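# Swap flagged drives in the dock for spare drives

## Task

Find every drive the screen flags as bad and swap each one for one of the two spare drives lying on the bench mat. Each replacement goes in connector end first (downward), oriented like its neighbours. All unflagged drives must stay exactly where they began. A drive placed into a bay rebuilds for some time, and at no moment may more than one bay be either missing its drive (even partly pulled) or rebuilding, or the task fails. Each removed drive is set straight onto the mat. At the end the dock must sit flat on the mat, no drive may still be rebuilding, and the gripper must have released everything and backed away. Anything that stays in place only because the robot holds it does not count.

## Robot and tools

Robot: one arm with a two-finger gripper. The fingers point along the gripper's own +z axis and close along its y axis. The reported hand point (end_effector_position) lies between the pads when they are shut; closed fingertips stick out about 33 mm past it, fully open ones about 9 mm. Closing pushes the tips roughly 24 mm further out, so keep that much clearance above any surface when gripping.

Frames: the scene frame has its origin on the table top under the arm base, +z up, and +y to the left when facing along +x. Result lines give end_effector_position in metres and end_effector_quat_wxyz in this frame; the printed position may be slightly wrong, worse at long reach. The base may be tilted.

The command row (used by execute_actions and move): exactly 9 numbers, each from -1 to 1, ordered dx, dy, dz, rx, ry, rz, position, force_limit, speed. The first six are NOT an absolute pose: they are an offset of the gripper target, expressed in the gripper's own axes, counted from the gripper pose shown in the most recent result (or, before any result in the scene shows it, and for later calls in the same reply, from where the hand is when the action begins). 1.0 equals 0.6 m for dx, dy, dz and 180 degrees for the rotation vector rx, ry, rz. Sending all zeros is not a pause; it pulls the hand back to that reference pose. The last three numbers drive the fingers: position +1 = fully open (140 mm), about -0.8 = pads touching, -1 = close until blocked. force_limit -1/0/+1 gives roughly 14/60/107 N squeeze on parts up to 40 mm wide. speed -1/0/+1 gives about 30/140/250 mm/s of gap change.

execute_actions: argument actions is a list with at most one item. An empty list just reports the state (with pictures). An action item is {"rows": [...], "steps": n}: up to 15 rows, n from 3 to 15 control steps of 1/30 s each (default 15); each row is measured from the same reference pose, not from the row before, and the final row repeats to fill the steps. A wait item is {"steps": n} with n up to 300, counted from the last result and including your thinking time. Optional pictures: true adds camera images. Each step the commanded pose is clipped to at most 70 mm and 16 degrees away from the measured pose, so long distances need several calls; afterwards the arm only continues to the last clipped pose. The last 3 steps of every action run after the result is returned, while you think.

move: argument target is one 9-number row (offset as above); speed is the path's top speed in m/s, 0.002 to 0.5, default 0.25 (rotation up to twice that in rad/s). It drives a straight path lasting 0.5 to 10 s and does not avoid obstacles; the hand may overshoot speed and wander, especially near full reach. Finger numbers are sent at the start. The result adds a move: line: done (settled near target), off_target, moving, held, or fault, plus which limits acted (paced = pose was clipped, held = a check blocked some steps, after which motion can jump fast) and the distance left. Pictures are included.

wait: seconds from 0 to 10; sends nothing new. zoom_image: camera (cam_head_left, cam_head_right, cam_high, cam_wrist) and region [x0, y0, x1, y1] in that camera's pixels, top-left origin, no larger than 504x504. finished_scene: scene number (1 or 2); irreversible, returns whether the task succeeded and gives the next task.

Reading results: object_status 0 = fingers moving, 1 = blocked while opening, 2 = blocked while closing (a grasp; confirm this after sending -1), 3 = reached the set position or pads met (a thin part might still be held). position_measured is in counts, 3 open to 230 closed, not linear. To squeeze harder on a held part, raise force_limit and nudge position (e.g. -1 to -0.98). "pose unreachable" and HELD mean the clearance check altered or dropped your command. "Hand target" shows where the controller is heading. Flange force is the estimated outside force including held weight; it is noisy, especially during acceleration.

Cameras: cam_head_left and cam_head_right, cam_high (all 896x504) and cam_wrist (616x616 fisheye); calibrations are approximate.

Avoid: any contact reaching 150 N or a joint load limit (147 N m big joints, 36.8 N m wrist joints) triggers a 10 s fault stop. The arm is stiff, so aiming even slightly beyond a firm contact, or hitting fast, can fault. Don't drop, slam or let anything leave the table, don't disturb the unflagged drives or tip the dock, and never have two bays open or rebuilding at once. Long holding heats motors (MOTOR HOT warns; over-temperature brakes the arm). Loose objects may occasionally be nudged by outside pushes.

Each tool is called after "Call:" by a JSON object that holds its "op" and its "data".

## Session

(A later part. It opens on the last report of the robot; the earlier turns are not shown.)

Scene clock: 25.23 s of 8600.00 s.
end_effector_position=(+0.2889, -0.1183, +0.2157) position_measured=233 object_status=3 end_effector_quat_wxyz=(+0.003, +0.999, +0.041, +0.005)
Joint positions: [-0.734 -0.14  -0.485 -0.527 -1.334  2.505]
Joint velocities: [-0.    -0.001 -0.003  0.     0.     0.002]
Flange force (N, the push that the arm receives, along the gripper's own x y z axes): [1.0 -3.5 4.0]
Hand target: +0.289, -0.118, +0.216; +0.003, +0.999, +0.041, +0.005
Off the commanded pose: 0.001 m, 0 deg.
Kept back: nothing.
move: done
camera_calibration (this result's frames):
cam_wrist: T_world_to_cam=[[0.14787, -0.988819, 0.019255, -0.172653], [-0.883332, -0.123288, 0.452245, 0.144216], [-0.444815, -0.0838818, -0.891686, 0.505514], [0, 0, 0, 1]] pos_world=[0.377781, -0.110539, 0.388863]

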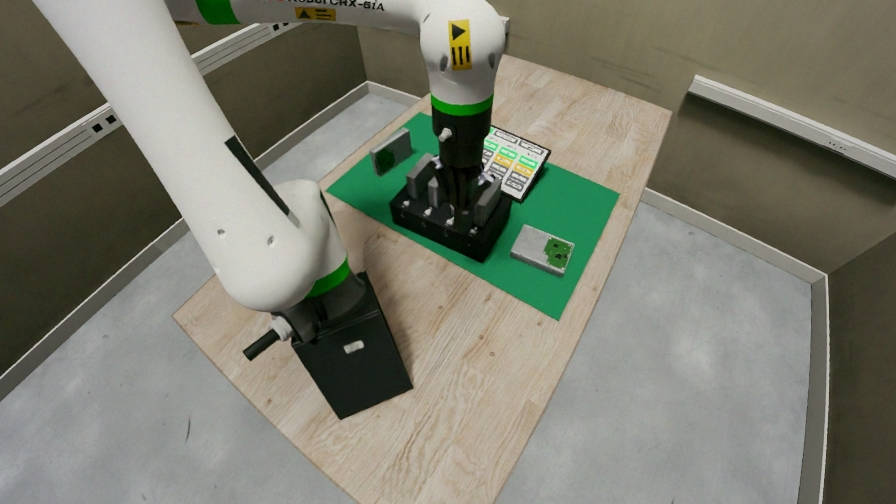

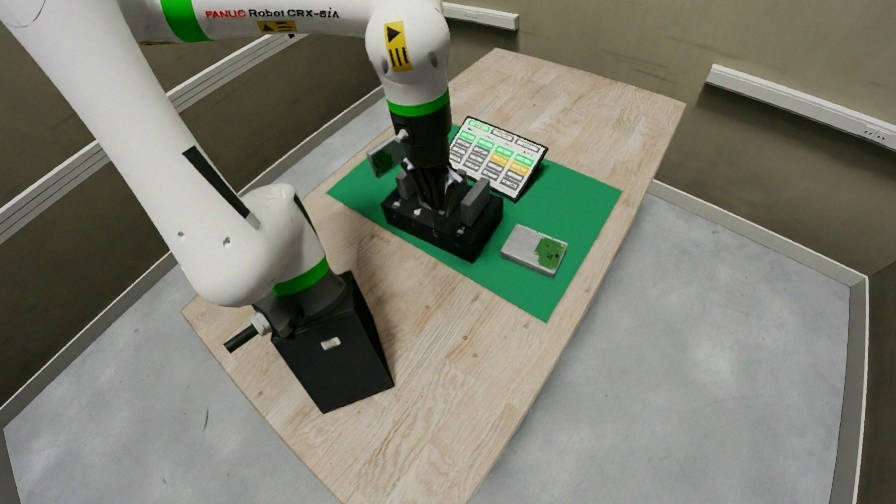

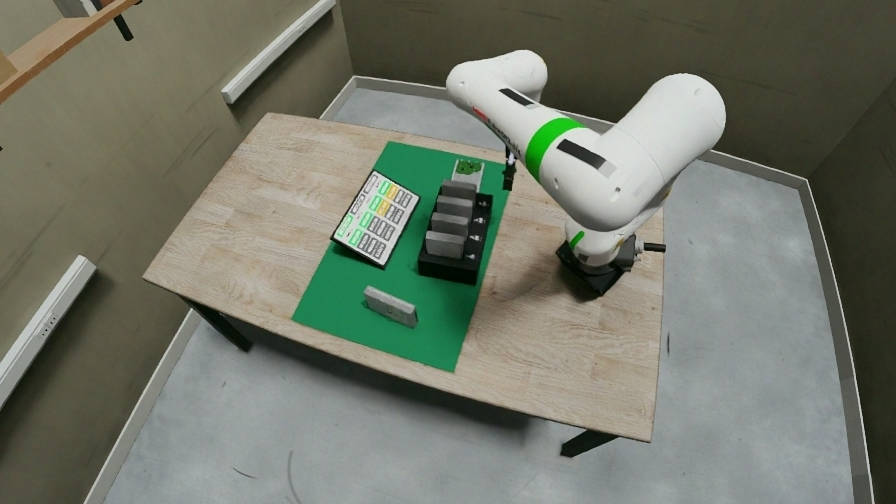

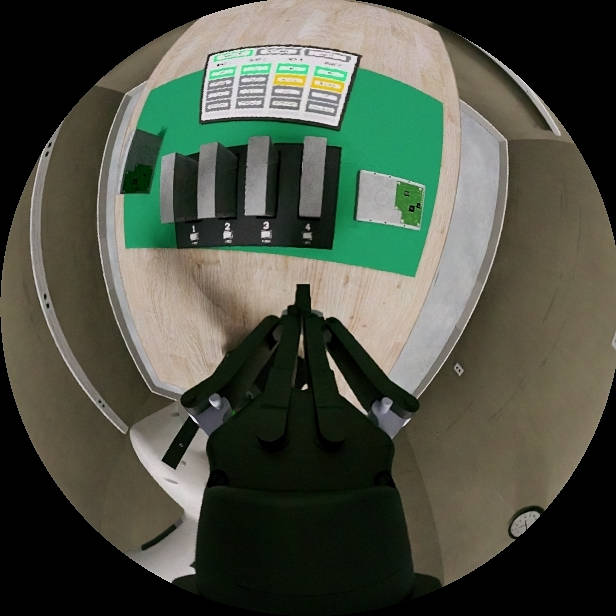

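Call:
{"op": "move", "data": {"target": [0.11,0.004,0.13,0,0,0,-1,0,0], "speed": 0.1}}

Call:
{"op": "move", "data": {"target": [0,0,0.015,0,0,0,-1,0,0], "speed": 0.01}}

Call:
{"op": "zoom_image", "data": {"camera": "cam_head_left", "region": [420, 180, 540, 270]}}

Scene clock: 26.80 s of 8600.00 s.
end_effector_position=(+0.3554, -0.1153, +0.1381) position_measured=233 object_status=3 end_effector_quat_wxyz=(+0.003, +0.999, +0.041, +0.005)
Joint positions: [-0.529  0.012 -0.465 -0.578 -1.124  2.408]
Joint velocities: [ 0.     0.001  0.001  0.    -0.     0.   ]
Flange force (N, the push that the arm receives, along the gripper's own x y z axes): [-0.7 -4.2 -2.2]
Hand target: +0.355, -0.115, +0.138; +0.003, +0.999, +0.041, +0.005
Off the commanded pose: 0.001 m, 0 deg.
Kept back: nothing.
move: done
camera_calibration (this result's frames):
cam_wrist: T_world_to_cam=[[0.147564, -0.988877, 0.018656, -0.177882], [-0.883532, -0.123319, 0.451844, 0.238529], [-0.444518, -0.0831589, -0.891902, 0.4662], [0, 0, 0, 1]] pos_world=[0.444231, -0.10772, 0.311345]

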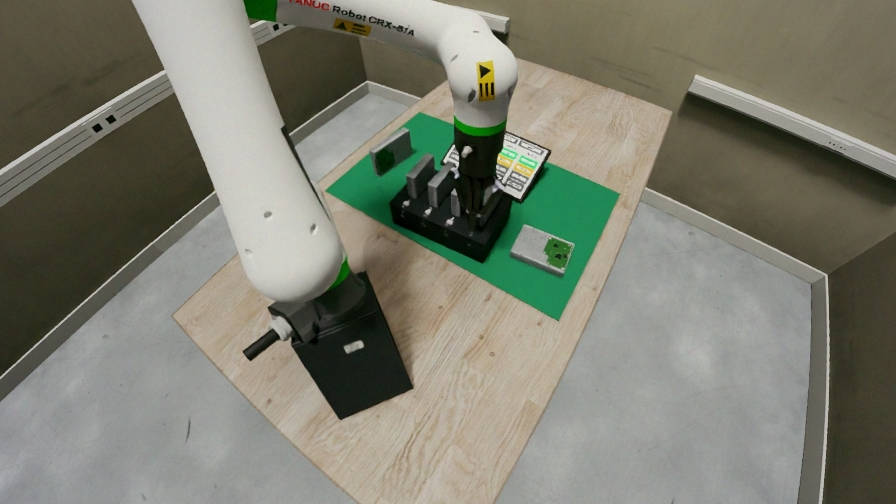

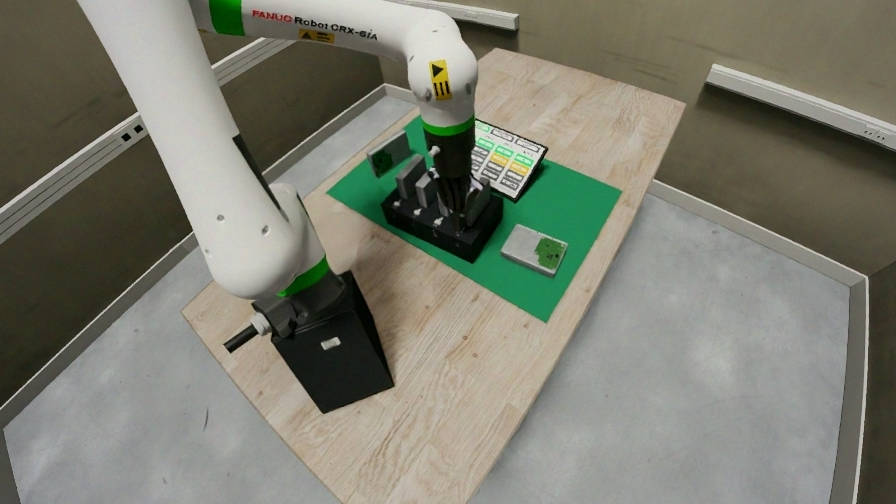

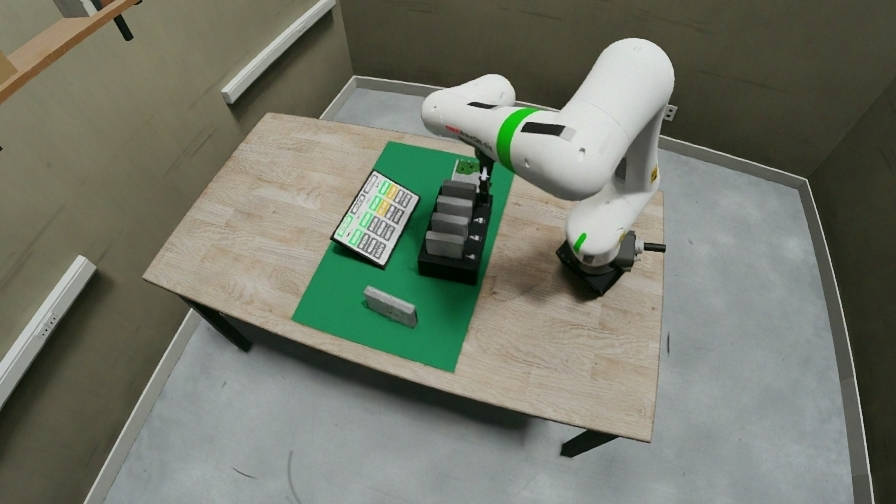

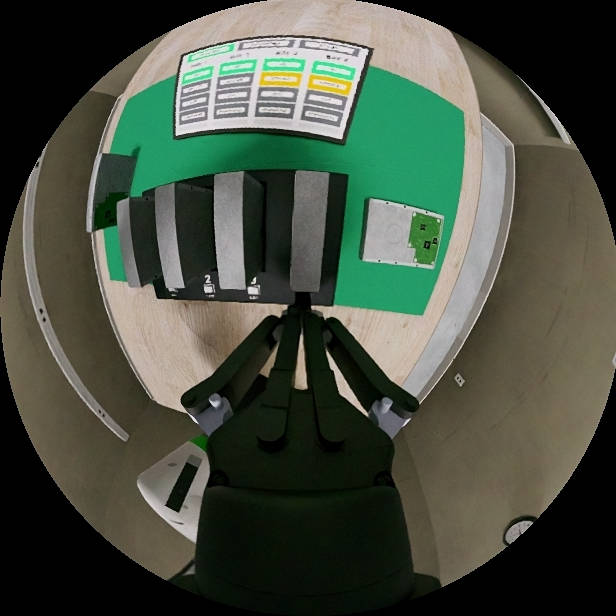

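Scene clock: 27.93 s of 8600.00 s.
end_effector_position=(+0.3555, -0.1153, +0.1292) position_measured=233 object_status=3 end_effector_quat_wxyz=(+0.003, +0.999, +0.041, +0.005)
Joint positions: [-0.518  0.024 -0.473 -0.584 -1.102  2.411]
Joint velocities: [ 0.    -0.001 -0.001 -0.001  0.001  0.   ]
Flange force (N, the push that the arm receives, along the gripper's own x y z axes): [-0.6 -5.2 1.6]
Hand target: +0.355, -0.115, +0.129; +0.003, +0.999, +0.041, +0.005
Off the commanded pose: 0.000 m, 0 deg.
Kept back: nothing.
move: done
camera_calibration (this result's frames):
cam_wrist: T_world_to_cam=[[0.147533, -0.988881, 0.0186588, -0.177749], [-0.883538, -0.123291, 0.451841, 0.242645], [-0.444517, -0.0831473, -0.891903, 0.458201], [0, 0, 0, 1]] pos_world=[0.444288, -0.107758, 0.302351]

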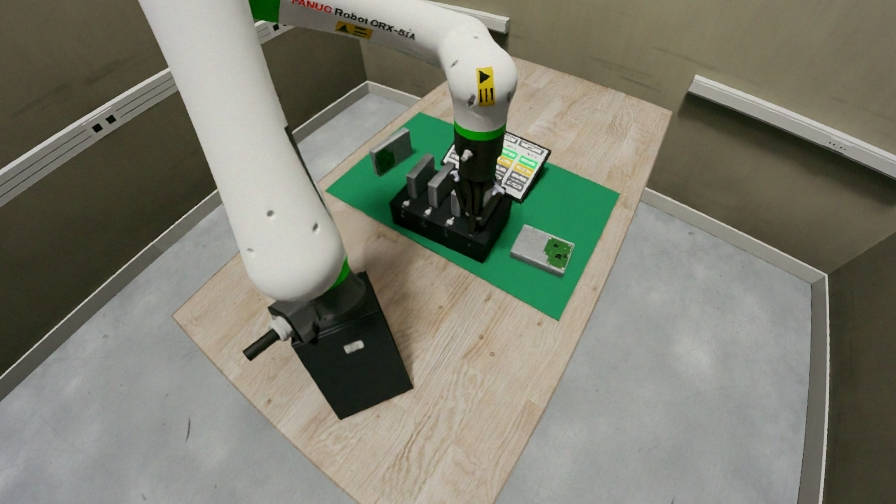

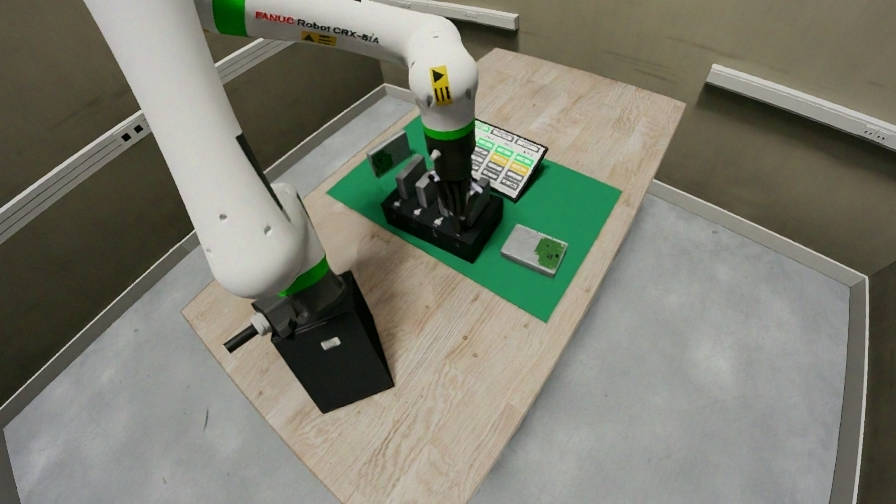

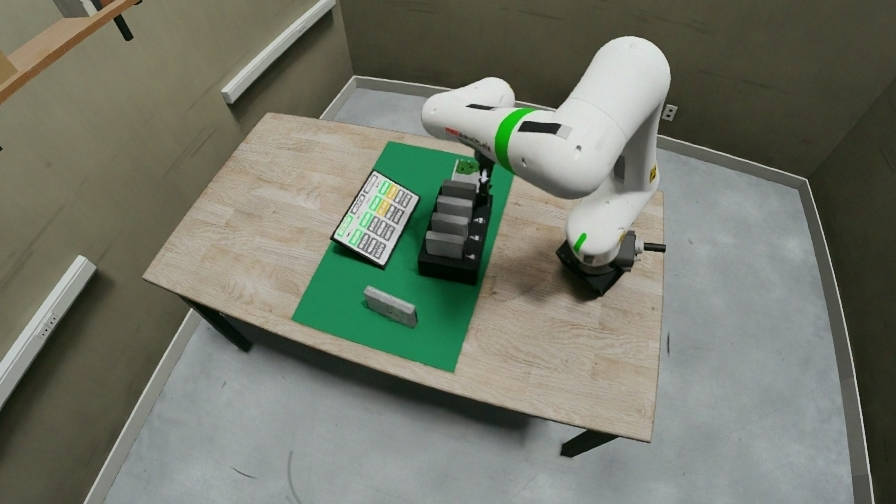

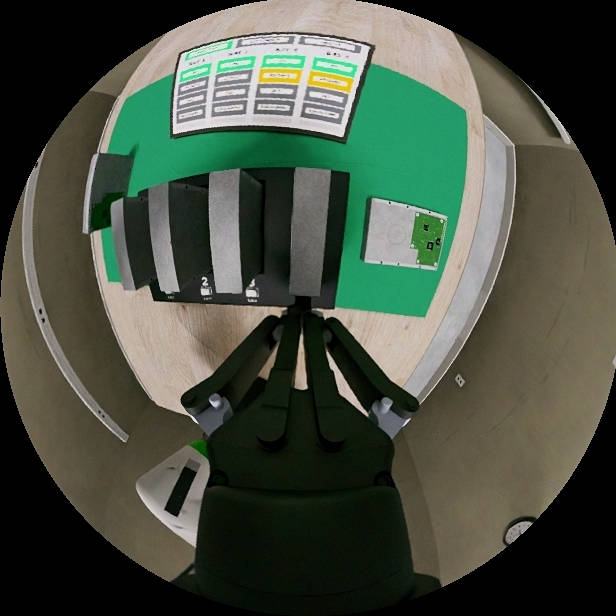

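Region (420, 180, 540, 270) of cam_head_left's 896x504 image, scaled by 4.200, with more detail than that image has; it fills the top 378 rows of this view, and the rest is white.

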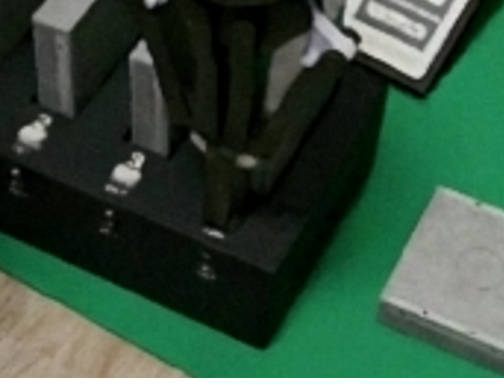

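Creep in 2 mm steps.

Call:
{"op": "execute_actions", "data": {"actions": [{"rows":[[0,0,0.004,0,0,0,-1,0,0]]}]}}

Scene clock: 28.40 s of 8600.00 s.
end_effector_position=(+0.3555, -0.1153, +0.1268) position_measured=233 object_status=3 end_effector_quat_wxyz=(+0.003, +0.999, +0.041, +0.005)
Joint positions: [-0.515  0.028 -0.476 -0.586 -1.096  2.412]
Joint velocities: [ 0.001 -0.001  0.002  0.    -0.001  0.   ]
Flange force (N, the push that the arm receives, along the gripper's own x y z axes): [1.5 -1.8 -0.3]
Steps of this call (steps 1 to 2: nothing new was sent; steps 3 to 14: the first 12 steps of this action). Readings (end_effector_position | what the end effector reports):
3: (+0.3555, -0.1153, +0.1291) | position_measured=233 object_status=3
4: (+0.3556, -0.1154, +0.1281) | position_measured=233 object_status=3
6: (+0.3555, -0.1153, +0.1269) | position_measured=233 object_status=3
10: (+0.3555, -0.1153, +0.1268) | position_measured=233 object_status=3
14: the state above

Call:
{"op": "execute_actions", "data": {"actions": [{"rows":[[0,0,0.004,0,0,0,-1,0,0]],"steps":10}]}}

Scene clock: 28.73 s of 8600.00 s.
end_effector_position=(+0.3555, -0.1154, +0.1244) position_measured=233 object_status=3 end_effector_quat_wxyz=(+0.003, +0.999, +0.041, +0.005)
Joint positions: [-0.512  0.031 -0.478 -0.588 -1.09   2.413]
Joint velocities: [ 0.    -0.     0.001  0.     0.     0.   ]
Flange force (N, the push that the arm receives, along the gripper's own x y z axes): [0.3 -2.8 -3.7]
Off your previous action's commanded pose: 0.000 m, 0 deg at its last step (step 3 of this call).
Steps of this call (steps 1 to 3: the last 3 steps of your previous action; steps 4 to 10: the first 7 steps of this action). Readings (end_effector_position | what the end effector reports):
4: (+0.3555, -0.1153, +0.1267) | position_measured=233 object_status=3
5: (+0.3556, -0.1154, +0.1257) | position_measured=233 object_status=3
7: (+0.3555, -0.1154, +0.1245) | position_measured=233 object_status=3
10: the state above

Call:
{"op": "execute_actions", "data": {"actions": [{"rows":[[0,0,0.0035,0,0,0,-1,0,0]],"steps":10}]}}

Scene clock: 29.07 s of 8600.00 s.
end_effector_position=(+0.3555, -0.1154, +0.1224) position_measured=233 object_status=3 end_effector_quat_wxyz=(+0.003, +0.999, +0.041, +0.005)
Joint positions: [-0.509  0.034 -0.48  -0.59  -1.085  2.414]
Joint velocities: [-0.     0.001 -0.    -0.001 -0.001  0.   ]
Flange force (N, the push that the arm receives, along the gripper's own x y z axes): [-5.5 -0.9 -39.4]
Off your previous action's commanded pose: 0.000 m, 0 deg at its last step (step 3 of this call).
Steps of this call (steps 1 to 3: the last 3 steps of your previous action; steps 4 to 10: the first 7 steps of this action). Readings (end_effector_position | what the end effector reports):
4: (+0.3555, -0.1154, +0.1243) | position_measured=233 object_status=3
5: (+0.3556, -0.1154, +0.1234) | position_measured=233 object_status=3
7: (+0.3555, -0.1154, +0.1225) | position_measured=233 object_status=3
10: the state above

Call:
{"op": "execute_actions", "data": {"actions": [{"rows":[[0,0,0.002,0,0,0,-1,0,0]],"steps":12}], "pictures": true}}

Scene clock: 29.47 s of 8600.00 s.
end_effector_position=(+0.3556, -0.1155, +0.1212) position_measured=233 object_status=3 end_effector_quat_wxyz=(+0.003, +0.999, +0.041, +0.005)
Joint positions: [-0.508  0.035 -0.481 -0.59  -1.082  2.415]
Joint velocities: [ 0.     0.001 -0.001 -0.    -0.001  0.001]
Flange force (N, the push that the arm receives, along the gripper's own x y z axes): [-13.0 -9.2 -77.3]
Off your previous action's commanded pose: 0.000 m, 0 deg at its last step (step 3 of this call).
Steps of this call (steps 1 to 3: the last 3 steps of your previous action; steps 4 to 12: the first 9 steps of this action). Readings (end_effector_position | what the end effector reports):
4: (+0.3555, -0.1154, +0.1222) | position_measured=233 object_status=3
5: (+0.3556, -0.1154, +0.1218) | position_measured=233 object_status=3
7: (+0.3556, -0.1155, +0.1213) | position_measured=233 object_status=3
11: (+0.3556, -0.1155, +0.1212) | position_measured=233 object_status=3
12: the state above
camera_calibration (this result's frames):
cam_wrist: T_world_to_cam=[[0.147625, -0.988863, 0.0189084, -0.177785], [-0.883552, -0.123264, 0.451821, 0.246302], [-0.444459, -0.0834066, -0.891908, 0.451066], [0, 0, 0, 1]] pos_world=[0.444346, -0.107823, 0.294386]

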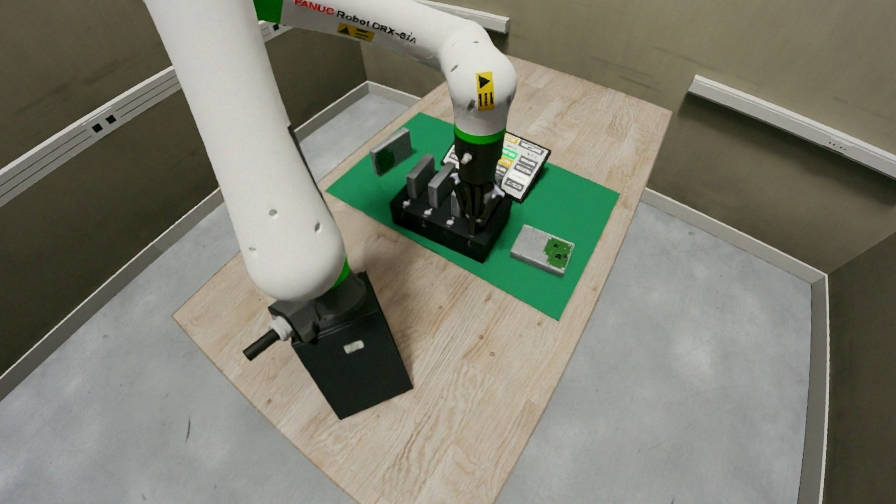

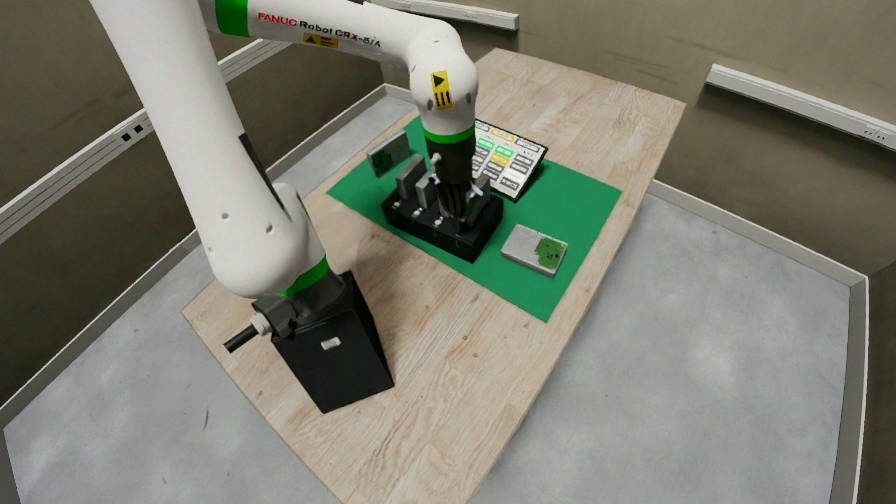

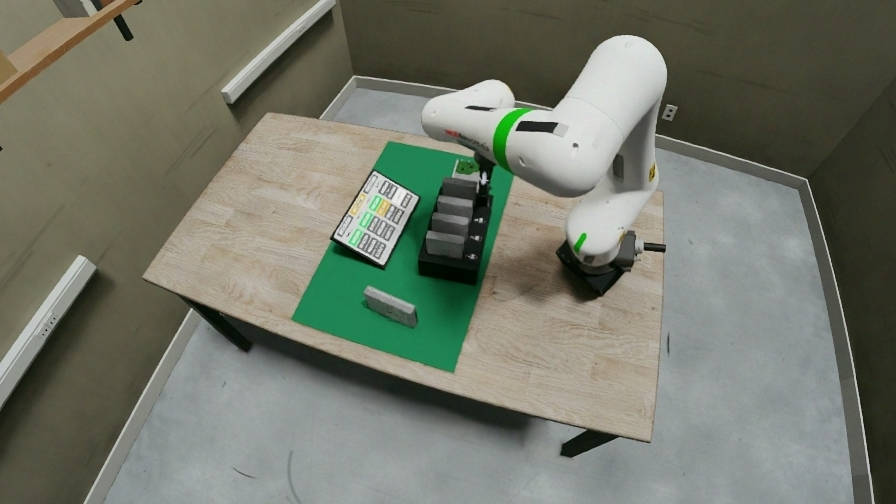

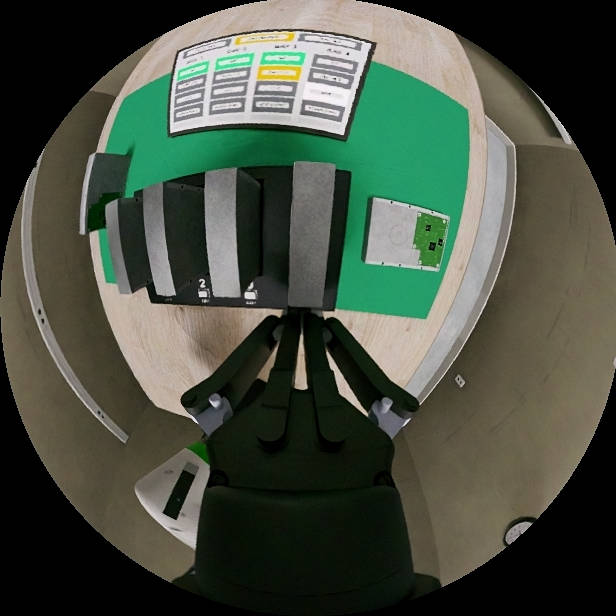

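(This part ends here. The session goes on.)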